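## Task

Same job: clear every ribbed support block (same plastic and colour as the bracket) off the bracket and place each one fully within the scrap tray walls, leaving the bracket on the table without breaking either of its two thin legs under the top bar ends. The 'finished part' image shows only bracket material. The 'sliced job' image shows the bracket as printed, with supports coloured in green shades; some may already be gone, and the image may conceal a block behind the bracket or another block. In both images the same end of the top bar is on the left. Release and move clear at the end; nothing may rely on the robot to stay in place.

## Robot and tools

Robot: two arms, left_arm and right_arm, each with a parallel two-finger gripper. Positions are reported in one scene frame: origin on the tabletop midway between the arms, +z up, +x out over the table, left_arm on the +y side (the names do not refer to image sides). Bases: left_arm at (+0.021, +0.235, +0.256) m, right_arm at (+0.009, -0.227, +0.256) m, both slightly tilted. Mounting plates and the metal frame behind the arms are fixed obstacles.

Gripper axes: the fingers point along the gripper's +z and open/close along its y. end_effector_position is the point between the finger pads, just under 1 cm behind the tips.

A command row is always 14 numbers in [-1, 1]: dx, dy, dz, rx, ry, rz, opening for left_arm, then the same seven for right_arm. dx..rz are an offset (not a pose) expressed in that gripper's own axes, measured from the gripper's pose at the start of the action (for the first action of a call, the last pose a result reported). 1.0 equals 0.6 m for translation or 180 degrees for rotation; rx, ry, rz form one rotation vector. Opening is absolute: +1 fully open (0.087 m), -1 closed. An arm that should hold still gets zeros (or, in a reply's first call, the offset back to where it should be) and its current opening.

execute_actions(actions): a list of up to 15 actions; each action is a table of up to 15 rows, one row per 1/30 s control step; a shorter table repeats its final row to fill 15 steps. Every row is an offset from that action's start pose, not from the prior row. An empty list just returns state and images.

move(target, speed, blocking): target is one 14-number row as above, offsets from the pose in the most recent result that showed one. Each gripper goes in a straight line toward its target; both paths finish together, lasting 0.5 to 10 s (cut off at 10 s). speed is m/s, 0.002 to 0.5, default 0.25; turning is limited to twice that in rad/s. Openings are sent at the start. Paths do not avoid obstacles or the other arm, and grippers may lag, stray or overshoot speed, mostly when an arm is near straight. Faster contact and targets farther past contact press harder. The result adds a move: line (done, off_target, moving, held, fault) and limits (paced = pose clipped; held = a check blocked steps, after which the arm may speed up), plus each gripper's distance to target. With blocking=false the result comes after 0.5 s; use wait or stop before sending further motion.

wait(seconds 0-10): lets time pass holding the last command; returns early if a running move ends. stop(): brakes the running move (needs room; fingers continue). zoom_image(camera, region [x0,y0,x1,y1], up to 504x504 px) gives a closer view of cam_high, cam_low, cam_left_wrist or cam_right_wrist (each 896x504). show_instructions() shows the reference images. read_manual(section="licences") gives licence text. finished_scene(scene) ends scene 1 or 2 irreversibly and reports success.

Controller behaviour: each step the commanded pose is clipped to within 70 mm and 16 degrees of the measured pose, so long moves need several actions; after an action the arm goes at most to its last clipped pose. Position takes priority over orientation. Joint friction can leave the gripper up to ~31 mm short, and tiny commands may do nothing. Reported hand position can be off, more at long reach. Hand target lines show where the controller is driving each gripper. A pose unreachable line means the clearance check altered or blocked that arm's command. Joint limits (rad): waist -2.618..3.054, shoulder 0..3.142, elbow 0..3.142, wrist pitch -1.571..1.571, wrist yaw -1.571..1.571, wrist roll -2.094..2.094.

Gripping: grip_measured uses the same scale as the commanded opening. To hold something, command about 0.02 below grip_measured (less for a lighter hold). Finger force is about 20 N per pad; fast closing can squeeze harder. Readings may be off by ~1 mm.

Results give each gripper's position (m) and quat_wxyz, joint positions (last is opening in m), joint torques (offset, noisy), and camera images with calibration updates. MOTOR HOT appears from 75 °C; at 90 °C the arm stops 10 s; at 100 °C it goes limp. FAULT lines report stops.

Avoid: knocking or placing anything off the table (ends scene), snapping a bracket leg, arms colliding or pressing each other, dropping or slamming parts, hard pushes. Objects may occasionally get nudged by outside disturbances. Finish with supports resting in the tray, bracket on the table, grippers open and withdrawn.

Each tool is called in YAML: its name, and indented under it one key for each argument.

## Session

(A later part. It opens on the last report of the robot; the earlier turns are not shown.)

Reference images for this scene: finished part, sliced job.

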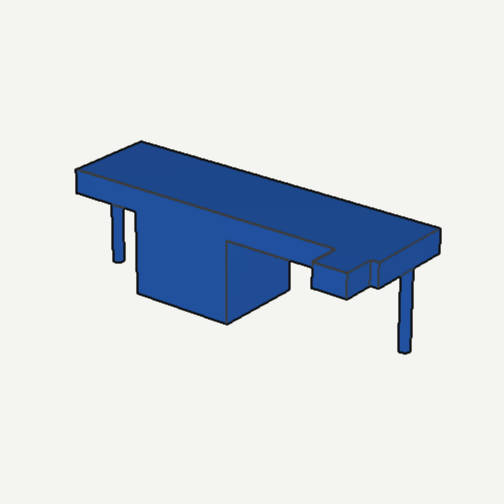

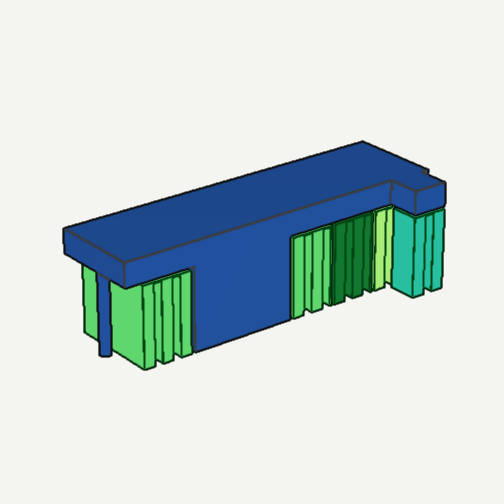

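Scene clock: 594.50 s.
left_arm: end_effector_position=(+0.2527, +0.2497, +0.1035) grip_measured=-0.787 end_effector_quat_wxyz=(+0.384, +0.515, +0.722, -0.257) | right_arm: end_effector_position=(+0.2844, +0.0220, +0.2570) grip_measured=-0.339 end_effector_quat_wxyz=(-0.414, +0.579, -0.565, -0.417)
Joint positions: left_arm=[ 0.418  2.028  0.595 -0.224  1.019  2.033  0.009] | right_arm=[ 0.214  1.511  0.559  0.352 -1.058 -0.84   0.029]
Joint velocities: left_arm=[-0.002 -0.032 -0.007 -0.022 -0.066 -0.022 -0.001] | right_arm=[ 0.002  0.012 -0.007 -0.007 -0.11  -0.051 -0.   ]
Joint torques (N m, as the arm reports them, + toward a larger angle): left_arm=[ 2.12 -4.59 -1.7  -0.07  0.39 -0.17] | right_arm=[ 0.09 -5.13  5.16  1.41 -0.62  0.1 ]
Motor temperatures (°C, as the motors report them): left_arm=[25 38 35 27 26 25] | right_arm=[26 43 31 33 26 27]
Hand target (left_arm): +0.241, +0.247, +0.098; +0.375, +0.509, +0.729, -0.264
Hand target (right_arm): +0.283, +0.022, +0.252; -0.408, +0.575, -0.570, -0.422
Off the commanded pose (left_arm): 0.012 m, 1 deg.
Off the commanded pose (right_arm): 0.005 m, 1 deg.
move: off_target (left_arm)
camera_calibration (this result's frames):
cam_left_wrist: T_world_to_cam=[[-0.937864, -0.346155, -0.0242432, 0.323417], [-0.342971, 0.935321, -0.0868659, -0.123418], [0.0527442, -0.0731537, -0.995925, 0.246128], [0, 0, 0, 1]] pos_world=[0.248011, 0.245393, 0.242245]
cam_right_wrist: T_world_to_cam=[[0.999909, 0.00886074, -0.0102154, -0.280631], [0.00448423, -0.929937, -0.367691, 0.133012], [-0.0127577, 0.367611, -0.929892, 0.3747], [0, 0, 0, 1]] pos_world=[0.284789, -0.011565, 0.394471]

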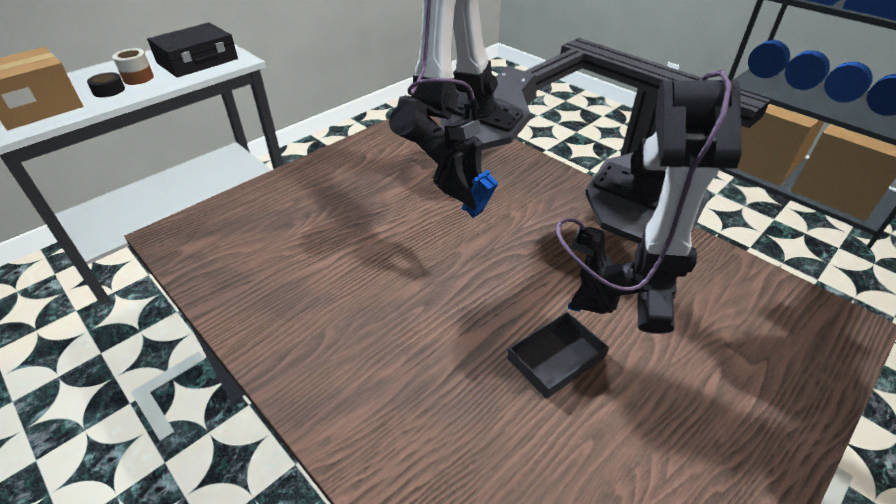

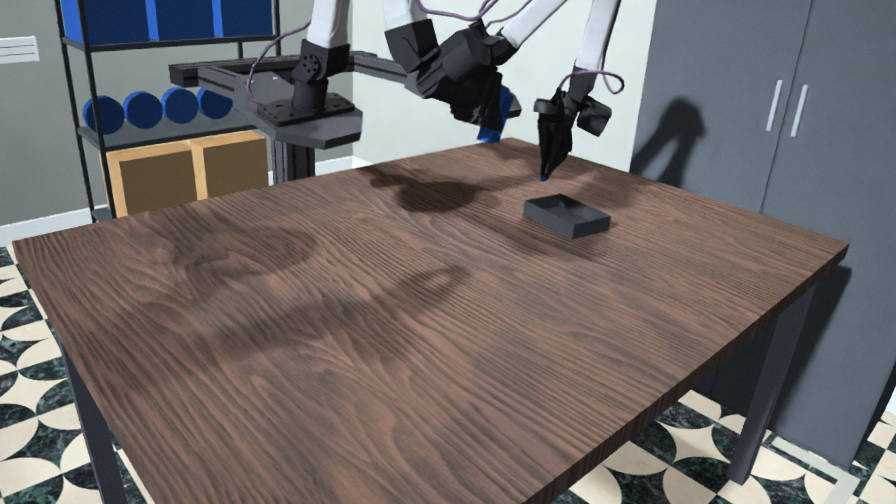

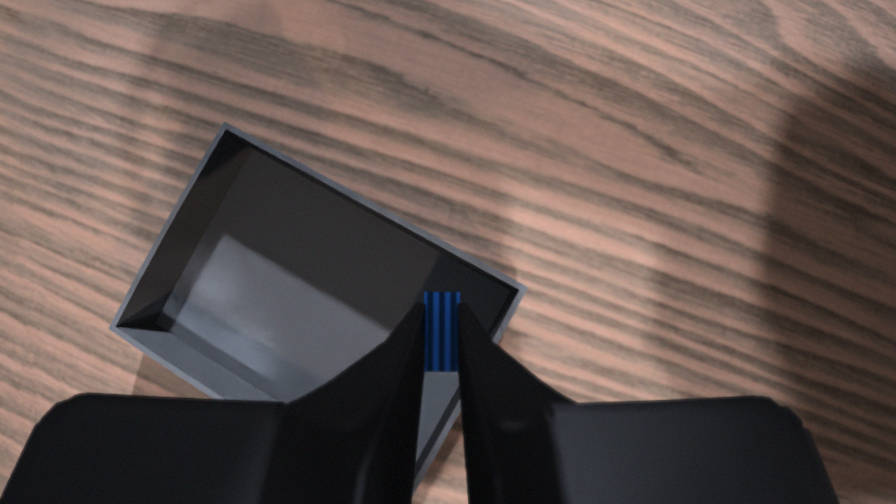

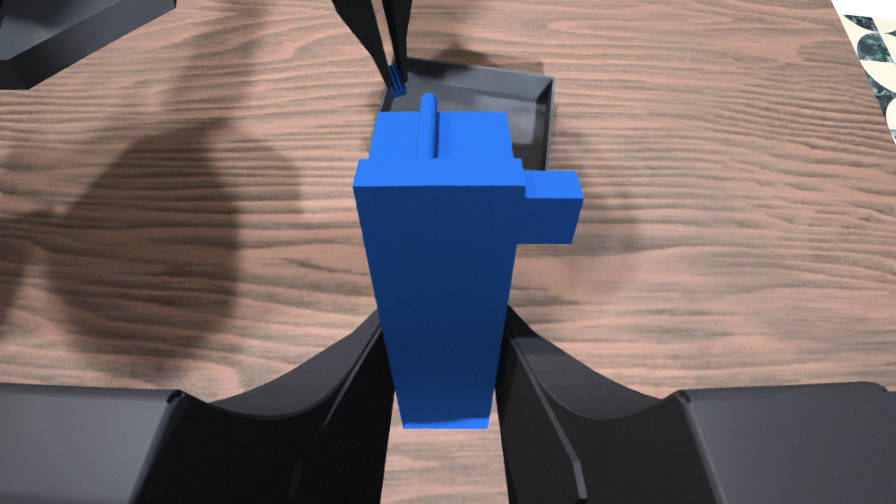

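move:
  target: [0.0908,0.0275,0.0850,0,0,0,-0.84, 0,0,0,0,0,0,-0.40]
  speed: 0.1

Scene clock: 619.00 s.
left_arm: end_effector_position=(+0.2699, +0.2459, +0.0362) grip_measured=-0.787 end_effector_quat_wxyz=(+0.384, +0.510, +0.725, -0.258) | right_arm: end_effector_position=(+0.2844, +0.0220, +0.2571) grip_measured=-0.339 end_effector_quat_wxyz=(-0.414, +0.578, -0.566, -0.418)
Joint positions: left_arm=[0.342 2.337 0.712 0.097 1.022 1.872 0.009] | right_arm=[ 0.214  1.511  0.559  0.353 -1.058 -0.838  0.029]
Joint velocities: left_arm=[-0.007  0.002  0.017 -0.037  0.051 -0.007  0.001] | right_arm=[-0.007  0.012  0.007 -0.051  0.007  0.037  0.001]
Joint torques (N m, as the arm reports them, + toward a larger angle): left_arm=[ 0.01 -5.35  0.85  0.13  0.59 -0.24] | right_arm=[ 0.14 -6.73  5.05  1.32 -0.59  0.  ]
Motor temperatures (°C, as the motors report them): left_arm=[25 37 33 27 26 25] | right_arm=[26 41 31 34 26 27]
Hand target (left_arm): +0.273, +0.245, +0.030; +0.385, +0.515, +0.722, -0.257
Hand target (right_arm): +0.284, +0.022, +0.257; -0.414, +0.579, -0.565, -0.417
Off the commanded pose (left_arm): 0.007 m, 1 deg.
Off the commanded pose (right_arm): 0.000 m, 0 deg.
move: done
camera_calibration (this result's frames):
cam_left_wrist: T_world_to_cam=[[-0.934962, -0.354309, -0.0176242, 0.337548], [-0.351577, 0.93209, -0.0871911, -0.116623], [0.0473199, -0.0753241, -0.996036, 0.179934], [0, 0, 0, 1]] pos_world=[0.266078, 0.241853, 0.175001]
cam_right_wrist: T_world_to_cam=[[0.999902, 0.00821673, -0.0113135, -0.28037], [0.00347829, -0.929854, -0.367913, 0.133414], [-0.013543, 0.367838, -0.929791, 0.374949], [0, 0, 0, 1]] pos_world=[0.284957, -0.0115618, 0.394537]

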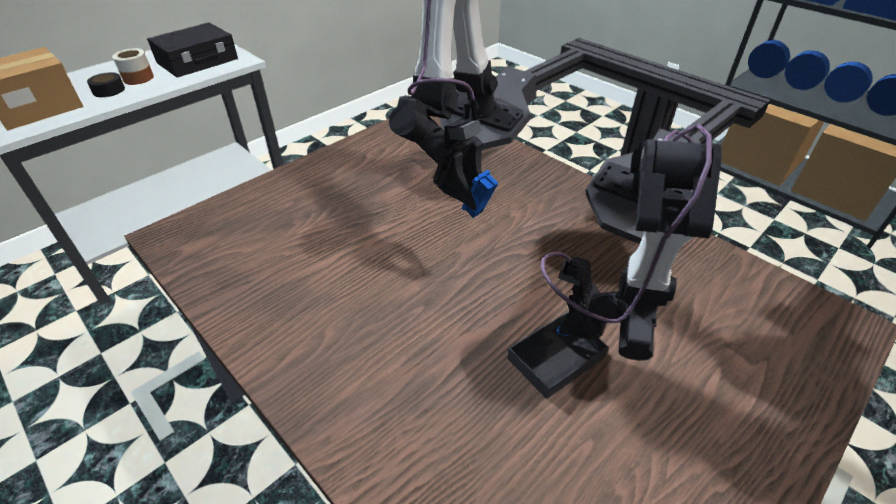

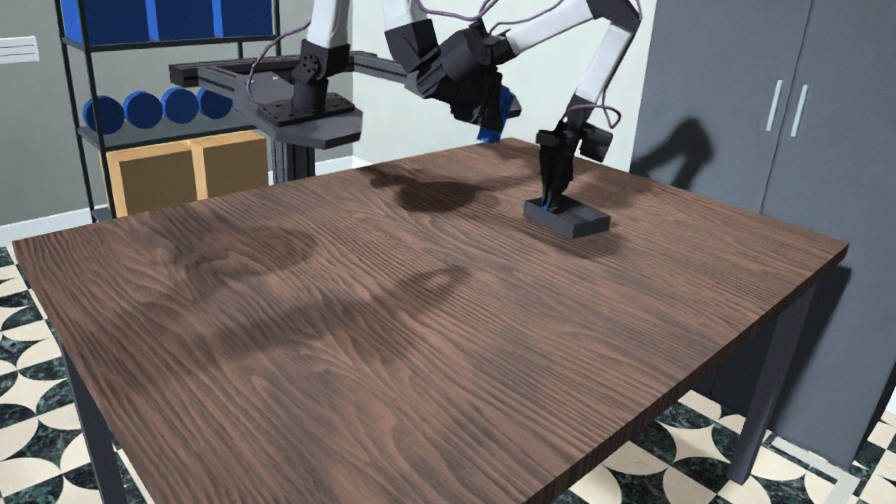

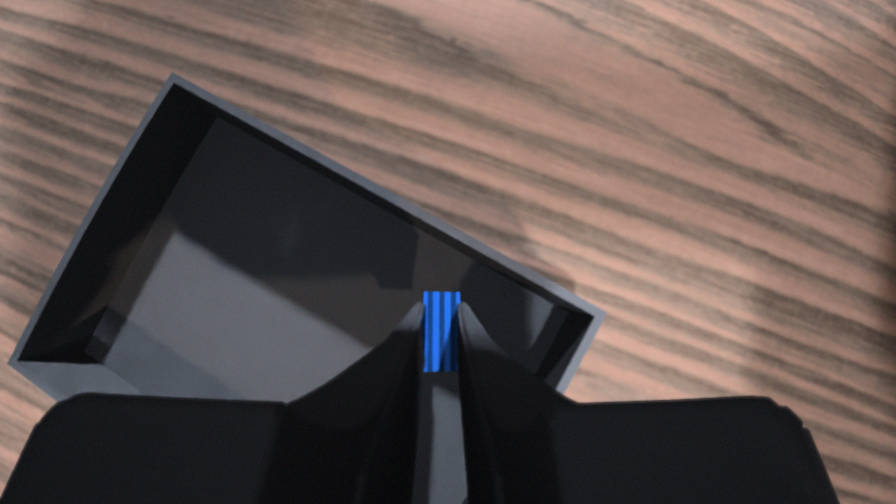

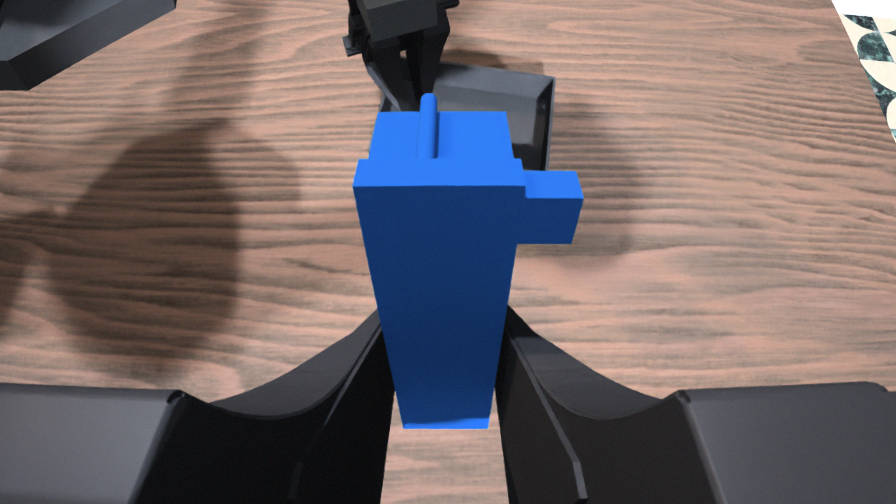

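move:
  target: [0.0283,-0.0007,0.0198,0,0,0,-0.84, 0,0,0,0,0,0,-0.40]
  speed: 0.04

Scene clock: 629.63 s.
left_arm: end_effector_position=(+0.2657, +0.2448, +0.0226) grip_measured=-0.787 end_effector_quat_wxyz=(+0.382, +0.507, +0.727, -0.261) | right_arm: end_effector_position=(+0.2844, +0.0220, +0.2571) grip_measured=-0.339 end_effector_quat_wxyz=(-0.414, +0.578, -0.566, -0.418)
Joint positions: left_arm=[0.342 2.402 0.733 0.135 1.022 1.867 0.009] | right_arm=[ 0.214  1.511  0.559  0.353 -1.058 -0.838  0.029]
Joint velocities: left_arm=[-0.002 -0.012 -0.007 -0.051  0.051 -0.066 -0.   ] | right_arm=[ 0.022  0.002 -0.012  0.066  0.037  0.066  0.002]
Joint torques (N m, as the arm reports them, + toward a larger angle): left_arm=[ 0.55 -5.24  0.85  0.12  0.57 -0.21] | right_arm=[ 0.13 -6.81  5.01  1.33 -0.59  0.04]
Motor temperatures (°C, as the motors report them): left_arm=[25 37 32 27 26 25] | right_arm=[26 41 31 34 26 27]
Hand target (left_arm): +0.270, +0.246, +0.016; +0.383, +0.510, +0.725, -0.258
Hand target (right_arm): +0.284, +0.022, +0.257; -0.414, +0.578, -0.566, -0.418
Off the commanded pose (left_arm): 0.008 m, 1 deg.
Off the commanded pose (right_arm): 0.000 m, 0 deg.
move: done
camera_calibration (this result's frames):
cam_left_wrist: T_world_to_cam=[[-0.933898, -0.357461, -0.00753824, 0.333243], [-0.355462, 0.930531, -0.0880847, -0.116826], [0.0385015, -0.0795826, -0.996084, 0.16991], [0, 0, 0, 1]] pos_world=[0.263146, 0.241353, 0.161466]
cam_right_wrist: T_world_to_cam=[[0.999902, 0.00821673, -0.0113135, -0.28037], [0.00347829, -0.929854, -0.367913, 0.133414], [-0.013543, 0.367838, -0.929791, 0.374949], [0, 0, 0, 1]] pos_world=[0.284957, -0.0115618, 0.394537]

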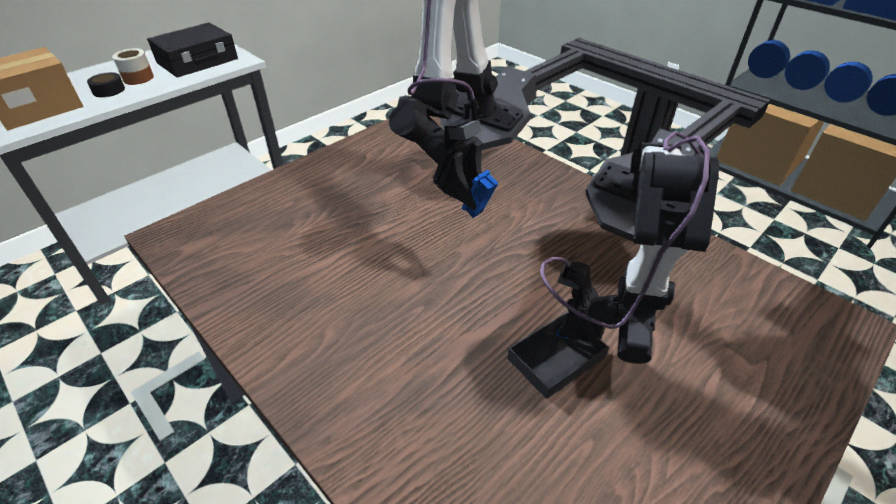

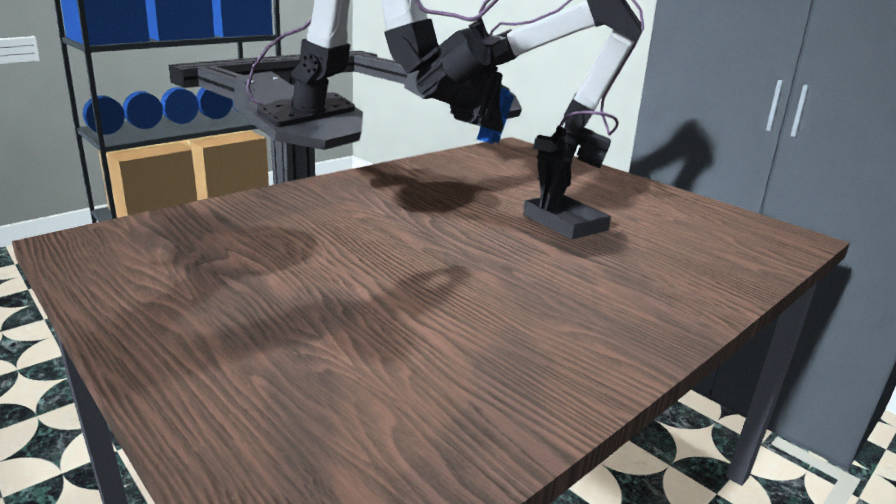

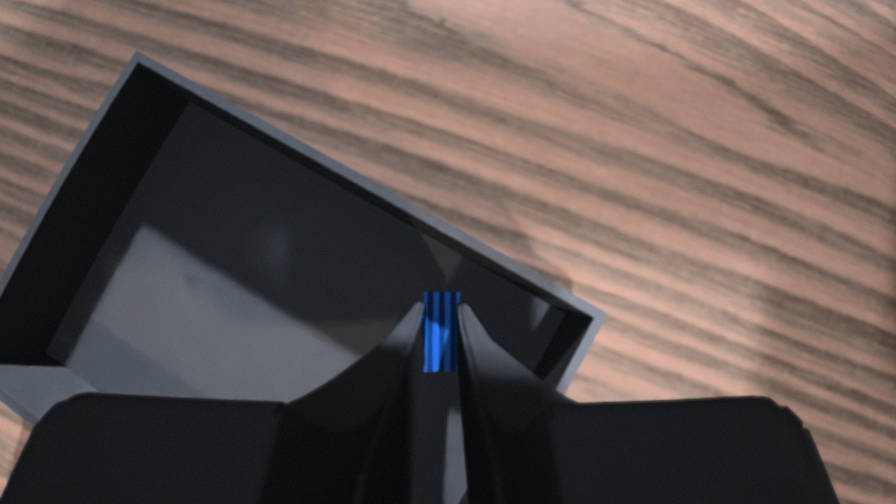

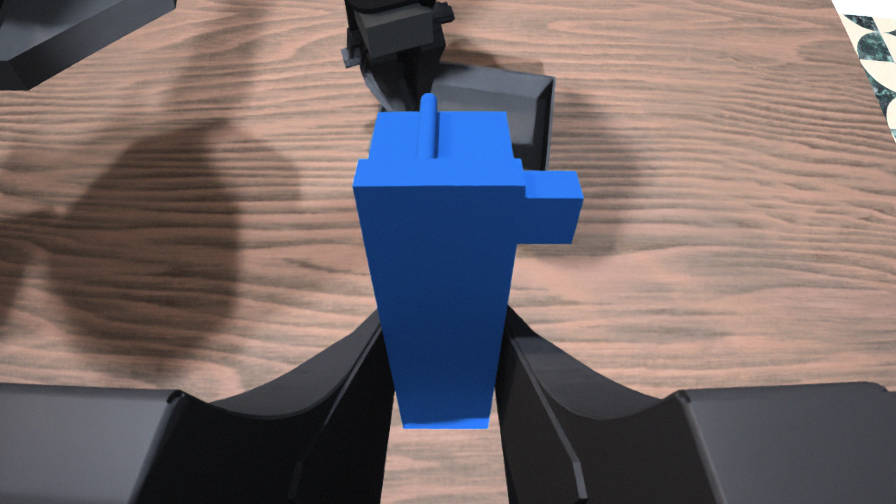

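move:
  target: [0.0107,0.0192,0.01405,0,0,0,-0.84, 0,0,0,0,0,0,-0.40]
  speed: 0.03

Scene clock: 643.60 s.
left_arm: end_effector_position=(+0.2769, +0.2479, +0.0208) grip_measured=-0.787 end_effector_quat_wxyz=(+0.383, +0.506, +0.728, -0.258) | right_arm: end_effector_position=(+0.2844, +0.0220, +0.2571) grip_measured=-0.339 end_effector_quat_wxyz=(-0.414, +0.578, -0.566, -0.418)
Joint positions: left_arm=[0.332 2.402 0.763 0.138 1.022 1.834 0.009] | right_arm=[ 0.214  1.511  0.559  0.353 -1.058 -0.838  0.029]
Joint velocities: left_arm=[ 0.017 -0.037  0.007 -0.022 -0.037 -0.051 -0.001] | right_arm=[-0.017 -0.017 -0.002 -0.037 -0.022 -0.022  0.   ]
Joint torques (N m, as the arm reports them, + toward a larger angle): left_arm=[ 0.05 -5.15  0.9   0.14  0.56 -0.26] | right_arm=[ 0.07 -6.84  5.    1.31 -0.58  0.02]
Motor temperatures (°C, as the motors report them): left_arm=[25 37 32 27 26 25] | right_arm=[26 41 31 34 26 27]
Hand target (left_arm): +0.277, +0.246, +0.013; +0.382, +0.507, +0.727, -0.262
Hand target (right_arm): +0.284, +0.022, +0.257; -0.414, +0.578, -0.566, -0.418
Off the commanded pose (left_arm): 0.009 m, 0 deg.
Off the commanded pose (right_arm): 0.000 m, 0 deg.
move: done
camera_calibration (this result's frames):
cam_left_wrist: T_world_to_cam=[[-0.931535, -0.363452, -0.012034, 0.345725], [-0.361145, 0.928486, -0.0865297, -0.113925], [0.0426228, -0.0762594, -0.996177, 0.165974], [0, 0, 0, 1]] pos_world=[0.273837, 0.244089, 0.159642]
cam_right_wrist: T_world_to_cam=[[0.999902, 0.00821673, -0.0113135, -0.28037], [0.00347829, -0.929854, -0.367913, 0.133414], [-0.013543, 0.367838, -0.929791, 0.374949], [0, 0, 0, 1]] pos_world=[0.284957, -0.0115618, 0.394537]

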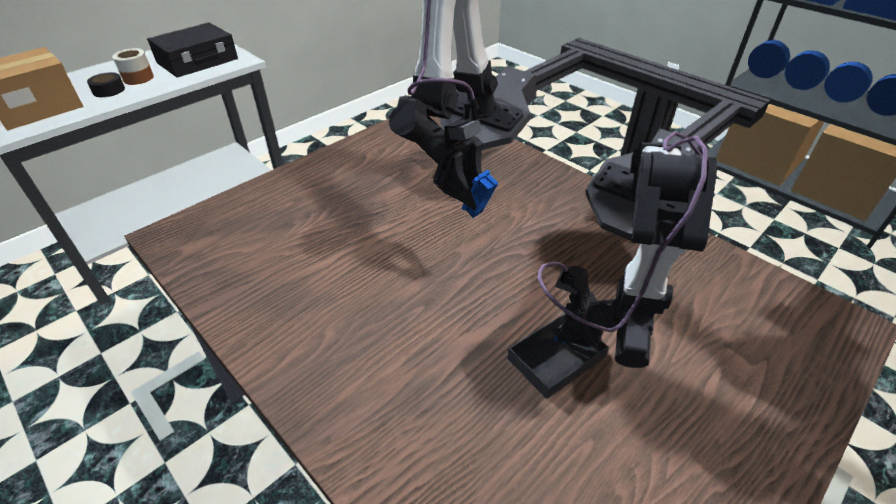

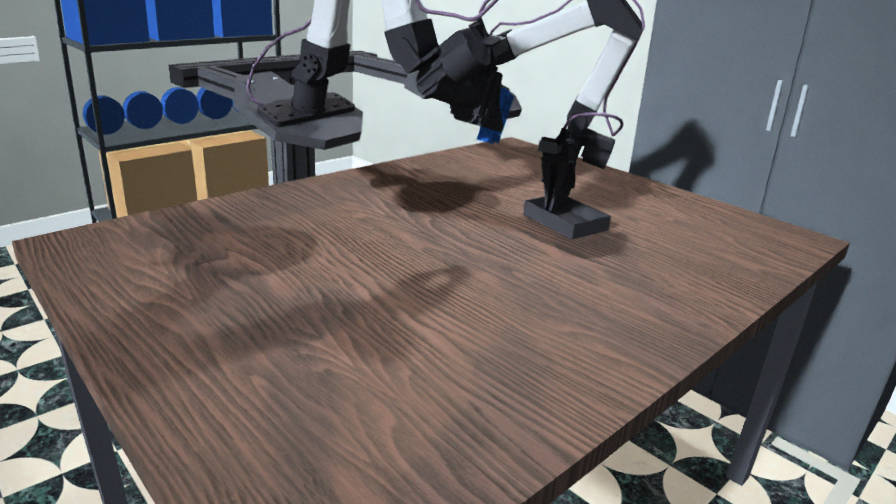

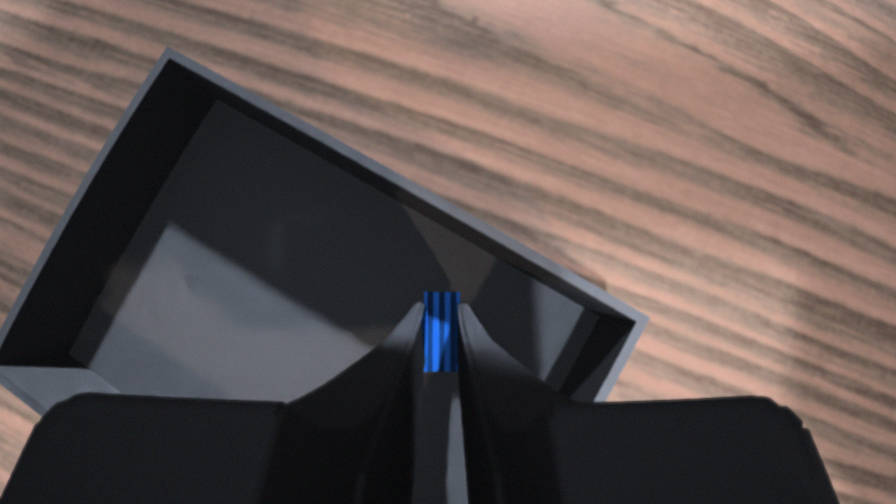

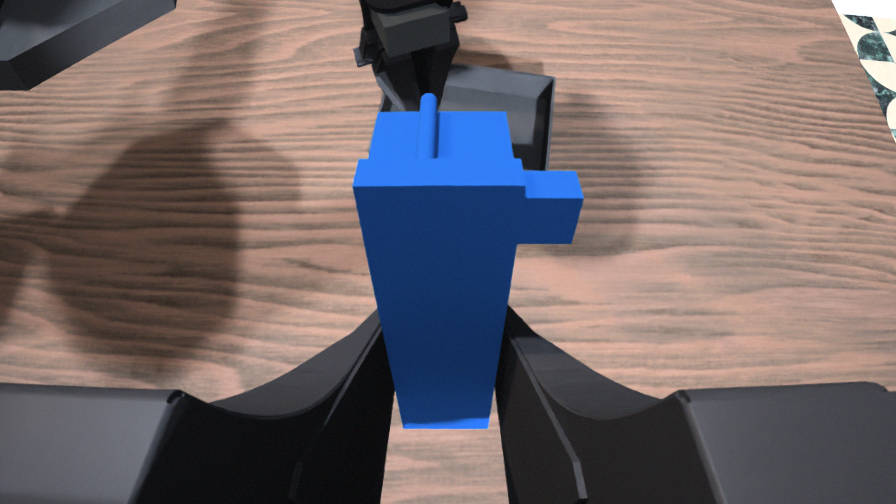

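execute_actions:
  actions:
    - [[0,0,0,0,0,0,-0.80,0,0,0,0,0,0,-0.40],[0,0,0,0,0,0,-0.785,0,0,0,0,0,0,-0.40],[0,0,0,0,0,0,-0.775,0,0,0,0,0,0,-0.40],[0,0,0,0,0,0,-0.765,0,0,0,0,0,0,-0.40],[0,0,0,0,0,0,-0.75,0,0,0,0,0,0,-0.40],[0,0,0,0,0,0,-0.73,0,0,0,0,0,0,-0.40],[0,0,0,0,0,0,-0.70,0,0,0,0,0,0,-0.40],[0,0,0,0,0,0,-0.67,0,0,0,0,0,0,-0.40],[0,0,0,0,0,0,-0.64,0,0,0,0,0,0,-0.40],[0,0,0,0,0,0,-0.61,0,0,0,0,0,0,-0.40],[0,0,0,0,0,0,-0.58,0,0,0,0,0,0,-0.40],[0,0,0,0,0,0,-0.55,0,0,0,0,0,0,-0.40]]

Scene clock: 647.07 s.
left_arm: end_effector_position=(+0.2768, +0.2479, +0.0208) grip_measured=-0.550 end_effector_quat_wxyz=(+0.383, +0.505, +0.729, -0.259) | right_arm: end_effector_position=(+0.2844, +0.0220, +0.2571) grip_measured=-0.339 end_effector_quat_wxyz=(-0.414, +0.578, -0.566, -0.418)
Joint positions: left_arm=[0.332 2.402 0.763 0.138 1.022 1.832 0.02 ] | right_arm=[ 0.214  1.511  0.559  0.353 -1.058 -0.838  0.029]
Joint velocities: left_arm=[-0.007 -0.017 -0.002  0.037 -0.022  0.11  -0.   ] | right_arm=[-0.007  0.022 -0.002 -0.037  0.051  0.007 -0.   ]
Joint torques (N m, as the arm reports them, + toward a larger angle): left_arm=[ 1.16 -7.49 -0.91 -0.02  0.59 -0.14] | right_arm=[ 0.2  -6.83  5.05  1.32 -0.58  0.02]
Motor temperatures (°C, as the motors report them): left_arm=[25 37 32 27 26 25] | right_arm=[26 41 31 34 26 27]
Hand target (left_arm): +0.277, +0.248, +0.021; +0.383, +0.506, +0.729, -0.258
Hand target (right_arm): +0.284, +0.022, +0.257; -0.414, +0.578, -0.566, -0.418
Off the commanded pose (left_arm): 0.000 m, 0 deg.
Off the commanded pose (right_arm): 0.000 m, 0 deg.
camera_calibration (this result's frames):
cam_left_wrist: T_world_to_cam=[[-0.931077, -0.364682, -0.0101585, 0.345768], [-0.362514, 0.927953, -0.0865284, -0.113415], [0.0409819, -0.0768819, -0.996198, 0.166583], [0, 0, 0, 1]] pos_world=[0.273996, 0.244146, 0.159648]
cam_right_wrist: T_world_to_cam=[[0.999902, 0.00821673, -0.0113135, -0.28037], [0.00347829, -0.929854, -0.367913, 0.133414], [-0.013543, 0.367838, -0.929791, 0.374949], [0, 0, 0, 1]] pos_world=[0.284957, -0.0115618, 0.394537]

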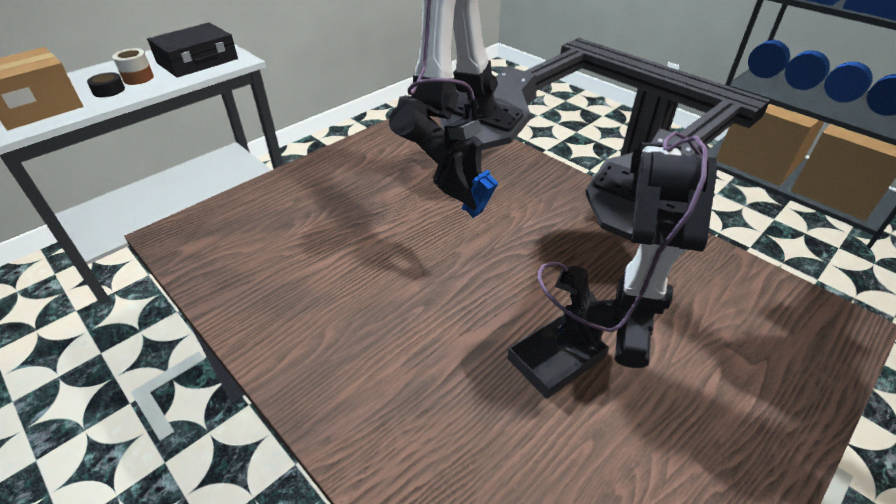

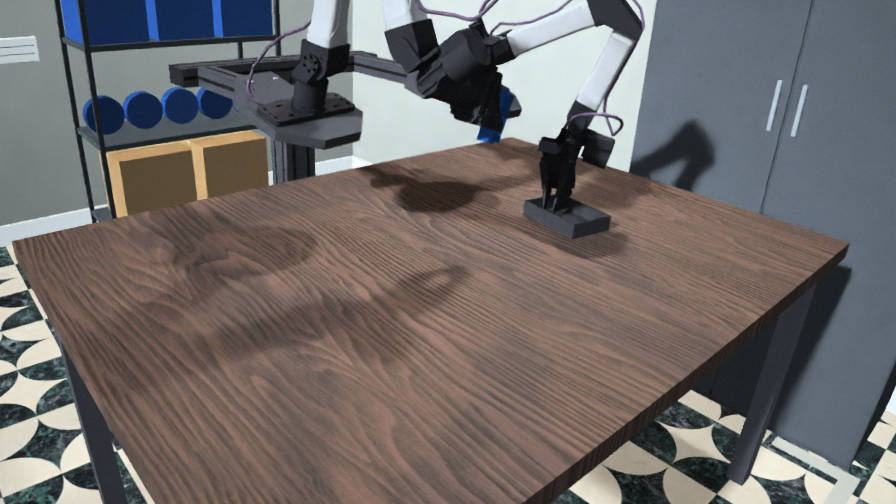

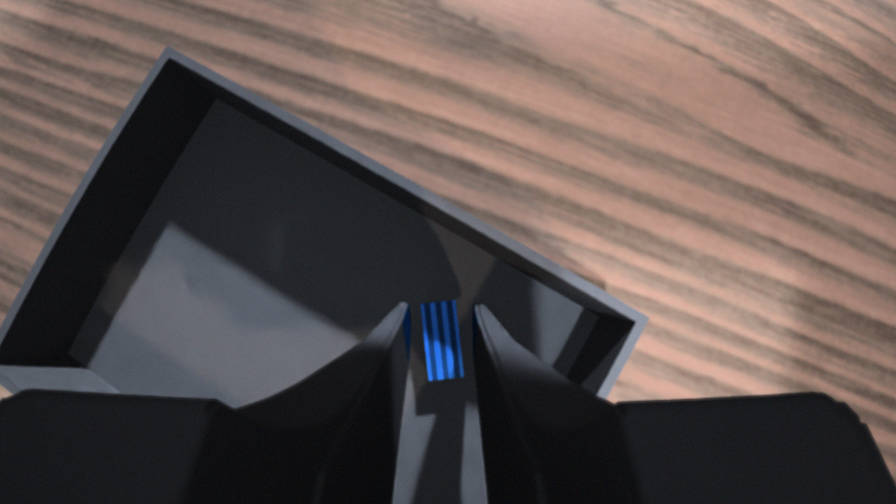

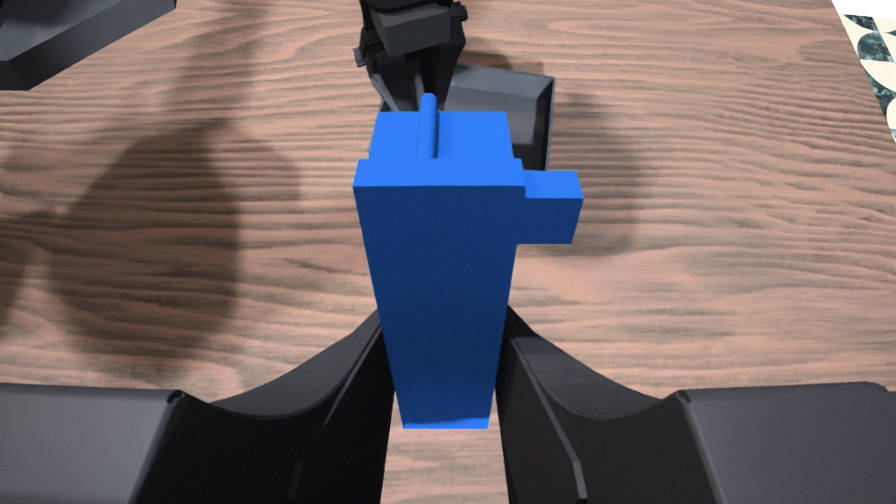

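execute_actions:
  actions: []

Scene clock: 659.93 s.
left_arm: end_effector_position=(+0.2768, +0.2479, +0.0208) grip_measured=-0.550 end_effector_quat_wxyz=(+0.383, +0.505, +0.729, -0.259) | right_arm: end_effector_position=(+0.2844, +0.0220, +0.2571) grip_measured=-0.339 end_effector_quat_wxyz=(-0.414, +0.578, -0.566, -0.418)
Joint positions: left_arm=[0.332 2.402 0.763 0.138 1.022 1.832 0.02 ] | right_arm=[ 0.214  1.511  0.559  0.353 -1.058 -0.838  0.029]
Joint velocities: left_arm=[-0.007 -0.017 -0.017  0.066 -0.007 -0.022 -0.   ] | right_arm=[ 0.007  0.002  0.012 -0.037  0.066  0.139  0.001]
Joint torques (N m, as the arm reports them, + toward a larger angle): left_arm=[ 1.04 -7.56 -0.99  0.01  0.59 -0.15] | right_arm=[ 0.17 -6.75  5.04  1.34 -0.58  0.01]
Motor temperatures (°C, as the motors report them): left_arm=[25 38 31 26 26 25] | right_arm=[26 41 31 34 26 27]
Hand target (left_arm): +0.277, +0.248, +0.021; +0.383, +0.506, +0.729, -0.258
Hand target (right_arm): +0.284, +0.022, +0.257; -0.414, +0.578, -0.566, -0.418
Off the commanded pose (left_arm): 0.000 m, 0 deg.
Off the commanded pose (right_arm): 0.000 m, 0 deg.
camera_calibration (this result's frames):
cam_left_wrist: T_world_to_cam=[[-0.931077, -0.364682, -0.0101585, 0.345768], [-0.362514, 0.927953, -0.0865284, -0.113415], [0.0409819, -0.0768819, -0.996198, 0.166583], [0, 0, 0, 1]] pos_world=[0.273996, 0.244146, 0.159648]
cam_right_wrist: T_world_to_cam=[[0.999902, 0.00821673, -0.0113135, -0.28037], [0.00347829, -0.929854, -0.367913, 0.133414], [-0.013543, 0.367838, -0.929791, 0.374949], [0, 0, 0, 1]] pos_world=[0.284957, -0.0115618, 0.394537]

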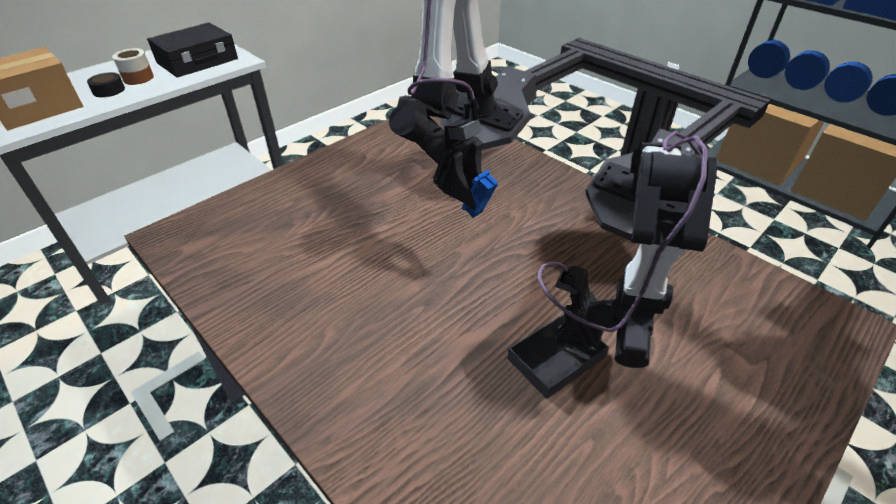

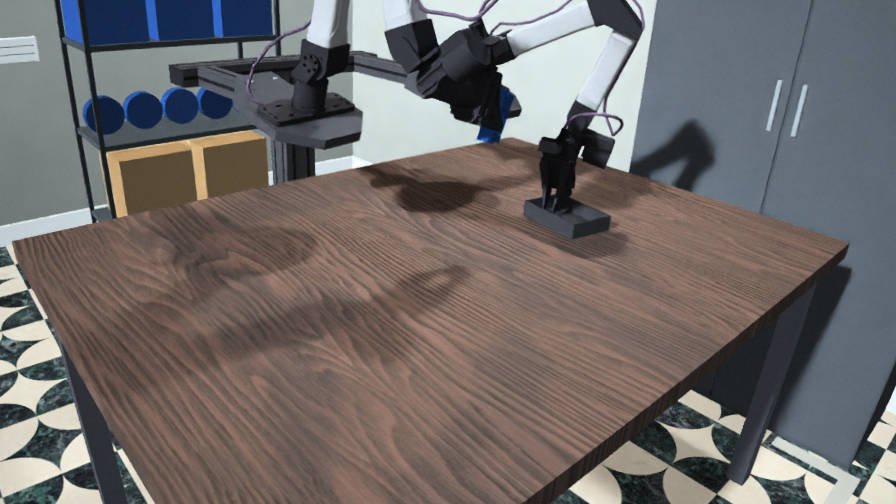

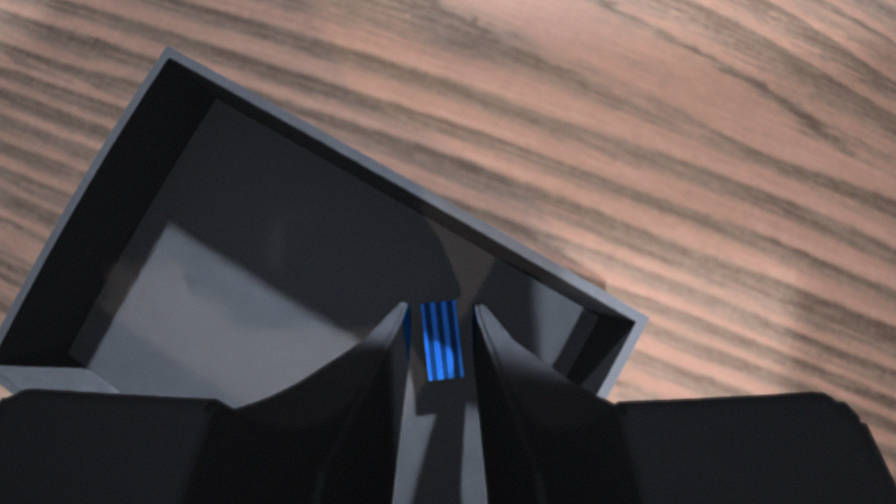

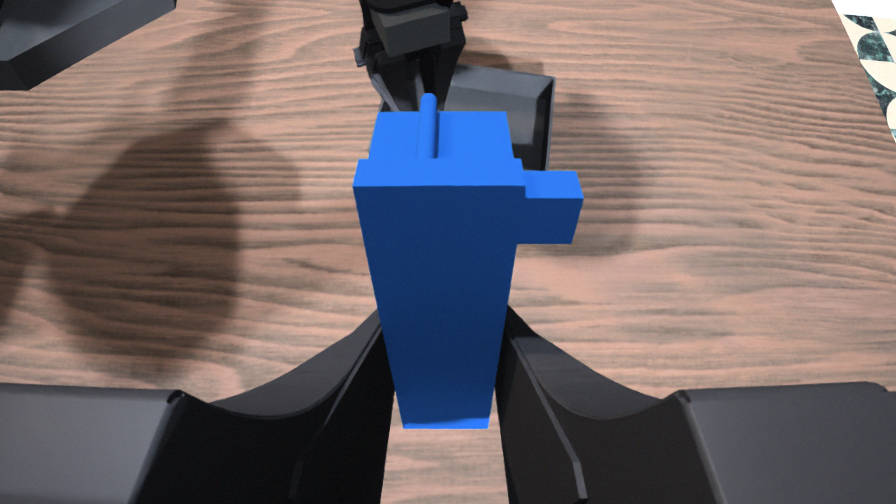

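move:
  target: [-0.075,0.0008,-0.0525,0,0,0,-0.55, 0,0,0,0,0,0,-0.40]
  speed: 0.2

Scene clock: 693.87 s.
left_arm: end_effector_position=(+0.2861, +0.2500, +0.0733) grip_measured=-0.550 end_effector_quat_wxyz=(+0.387, +0.512, +0.724, -0.252) | right_arm: end_effector_position=(+0.2844, +0.0220, +0.2571) grip_measured=-0.339 end_effector_quat_wxyz=(-0.414, +0.578, -0.566, -0.418)
Joint positions: left_arm=[ 0.338  2.159  0.689 -0.029  1.024  1.857  0.02 ] | right_arm=[ 0.214  1.511  0.559  0.353 -1.058 -0.838  0.029]
Joint velocities: left_arm=[ 0.007  0.002 -0.007 -0.022  0.037  0.007 -0.   ] | right_arm=[ 0.007 -0.007 -0.007  0.037  0.007 -0.037 -0.001]
Joint torques (N m, as the arm reports them, + toward a larger angle): left_arm=[ 2.18 -8.   -1.55 -0.18  0.6  -0.09] | right_arm=[ 0.16 -6.81  5.06  1.31 -0.59  0.05]
Motor temperatures (°C, as the motors report them): left_arm=[25 40 31 26 26 25] | right_arm=[25 41 31 34 26 27]
Hand target (left_arm): +0.277, +0.248, +0.076; +0.383, +0.505, +0.729, -0.258
Hand target (right_arm): +0.284, +0.022, +0.257; -0.414, +0.578, -0.566, -0.418
Off the commanded pose (left_arm): 0.010 m, 1 deg.
Off the commanded pose (right_arm): 0.000 m, 0 deg.
move: done
camera_calibration (this result's frames):
cam_left_wrist: T_world_to_cam=[[-0.93362, -0.35676, -0.0327917, 0.35612], [-0.352972, 0.931643, -0.0863212, -0.111084], [0.0613461, -0.0690167, -0.995728, 0.210844], [0, 0, 0, 1]] pos_world=[0.280336, 0.245092, 0.212032]
cam_right_wrist: T_world_to_cam=[[0.999902, 0.00821673, -0.0113135, -0.28037], [0.00347829, -0.929854, -0.367913, 0.133414], [-0.013543, 0.367838, -0.929791, 0.374949], [0, 0, 0, 1]] pos_world=[0.284957, -0.0115618, 0.394537]

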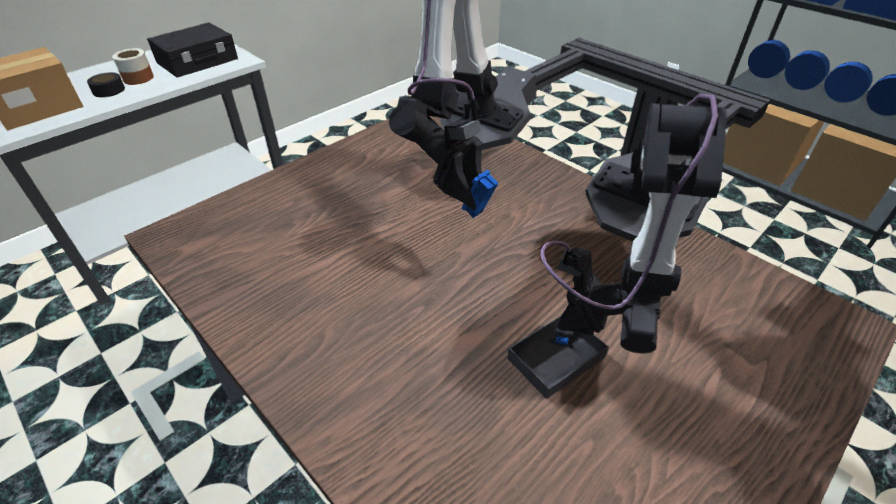

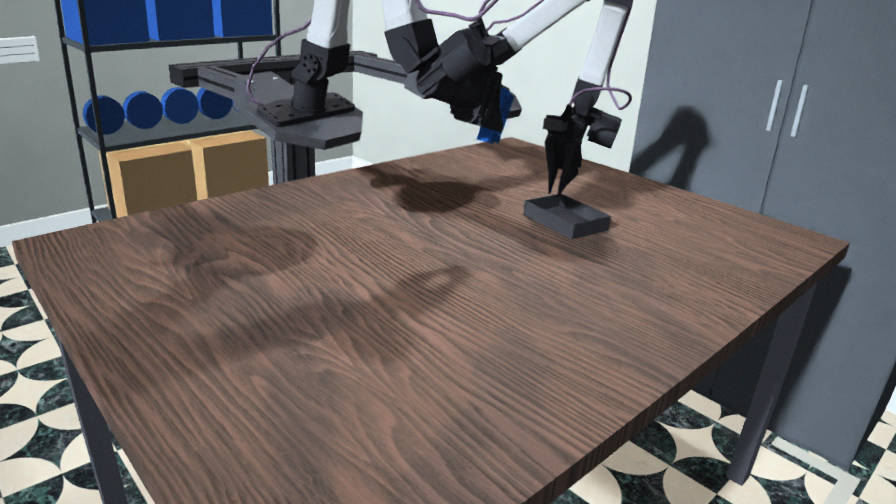

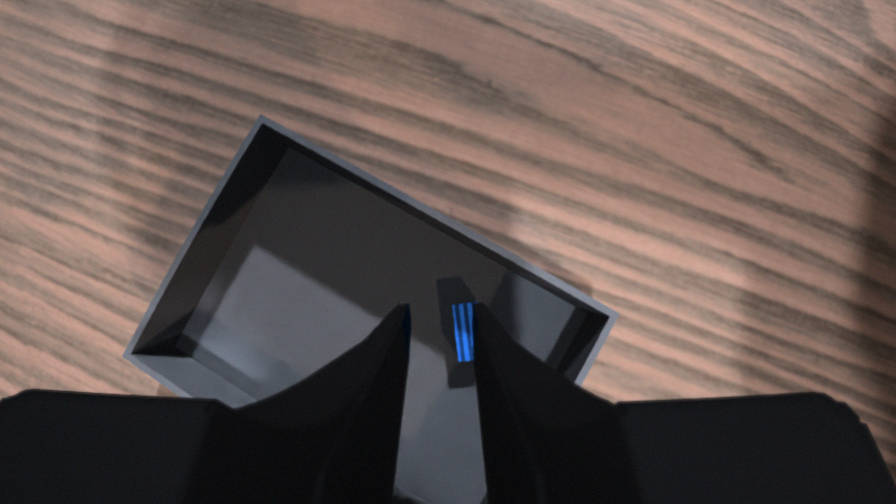

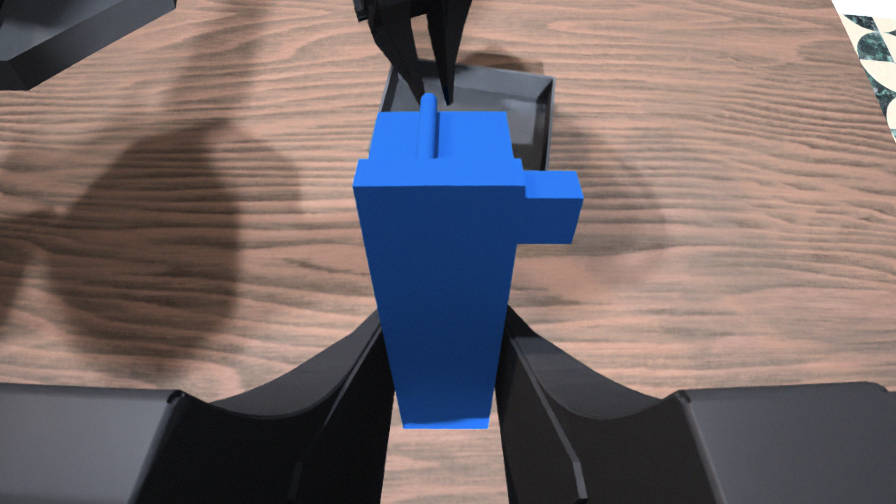

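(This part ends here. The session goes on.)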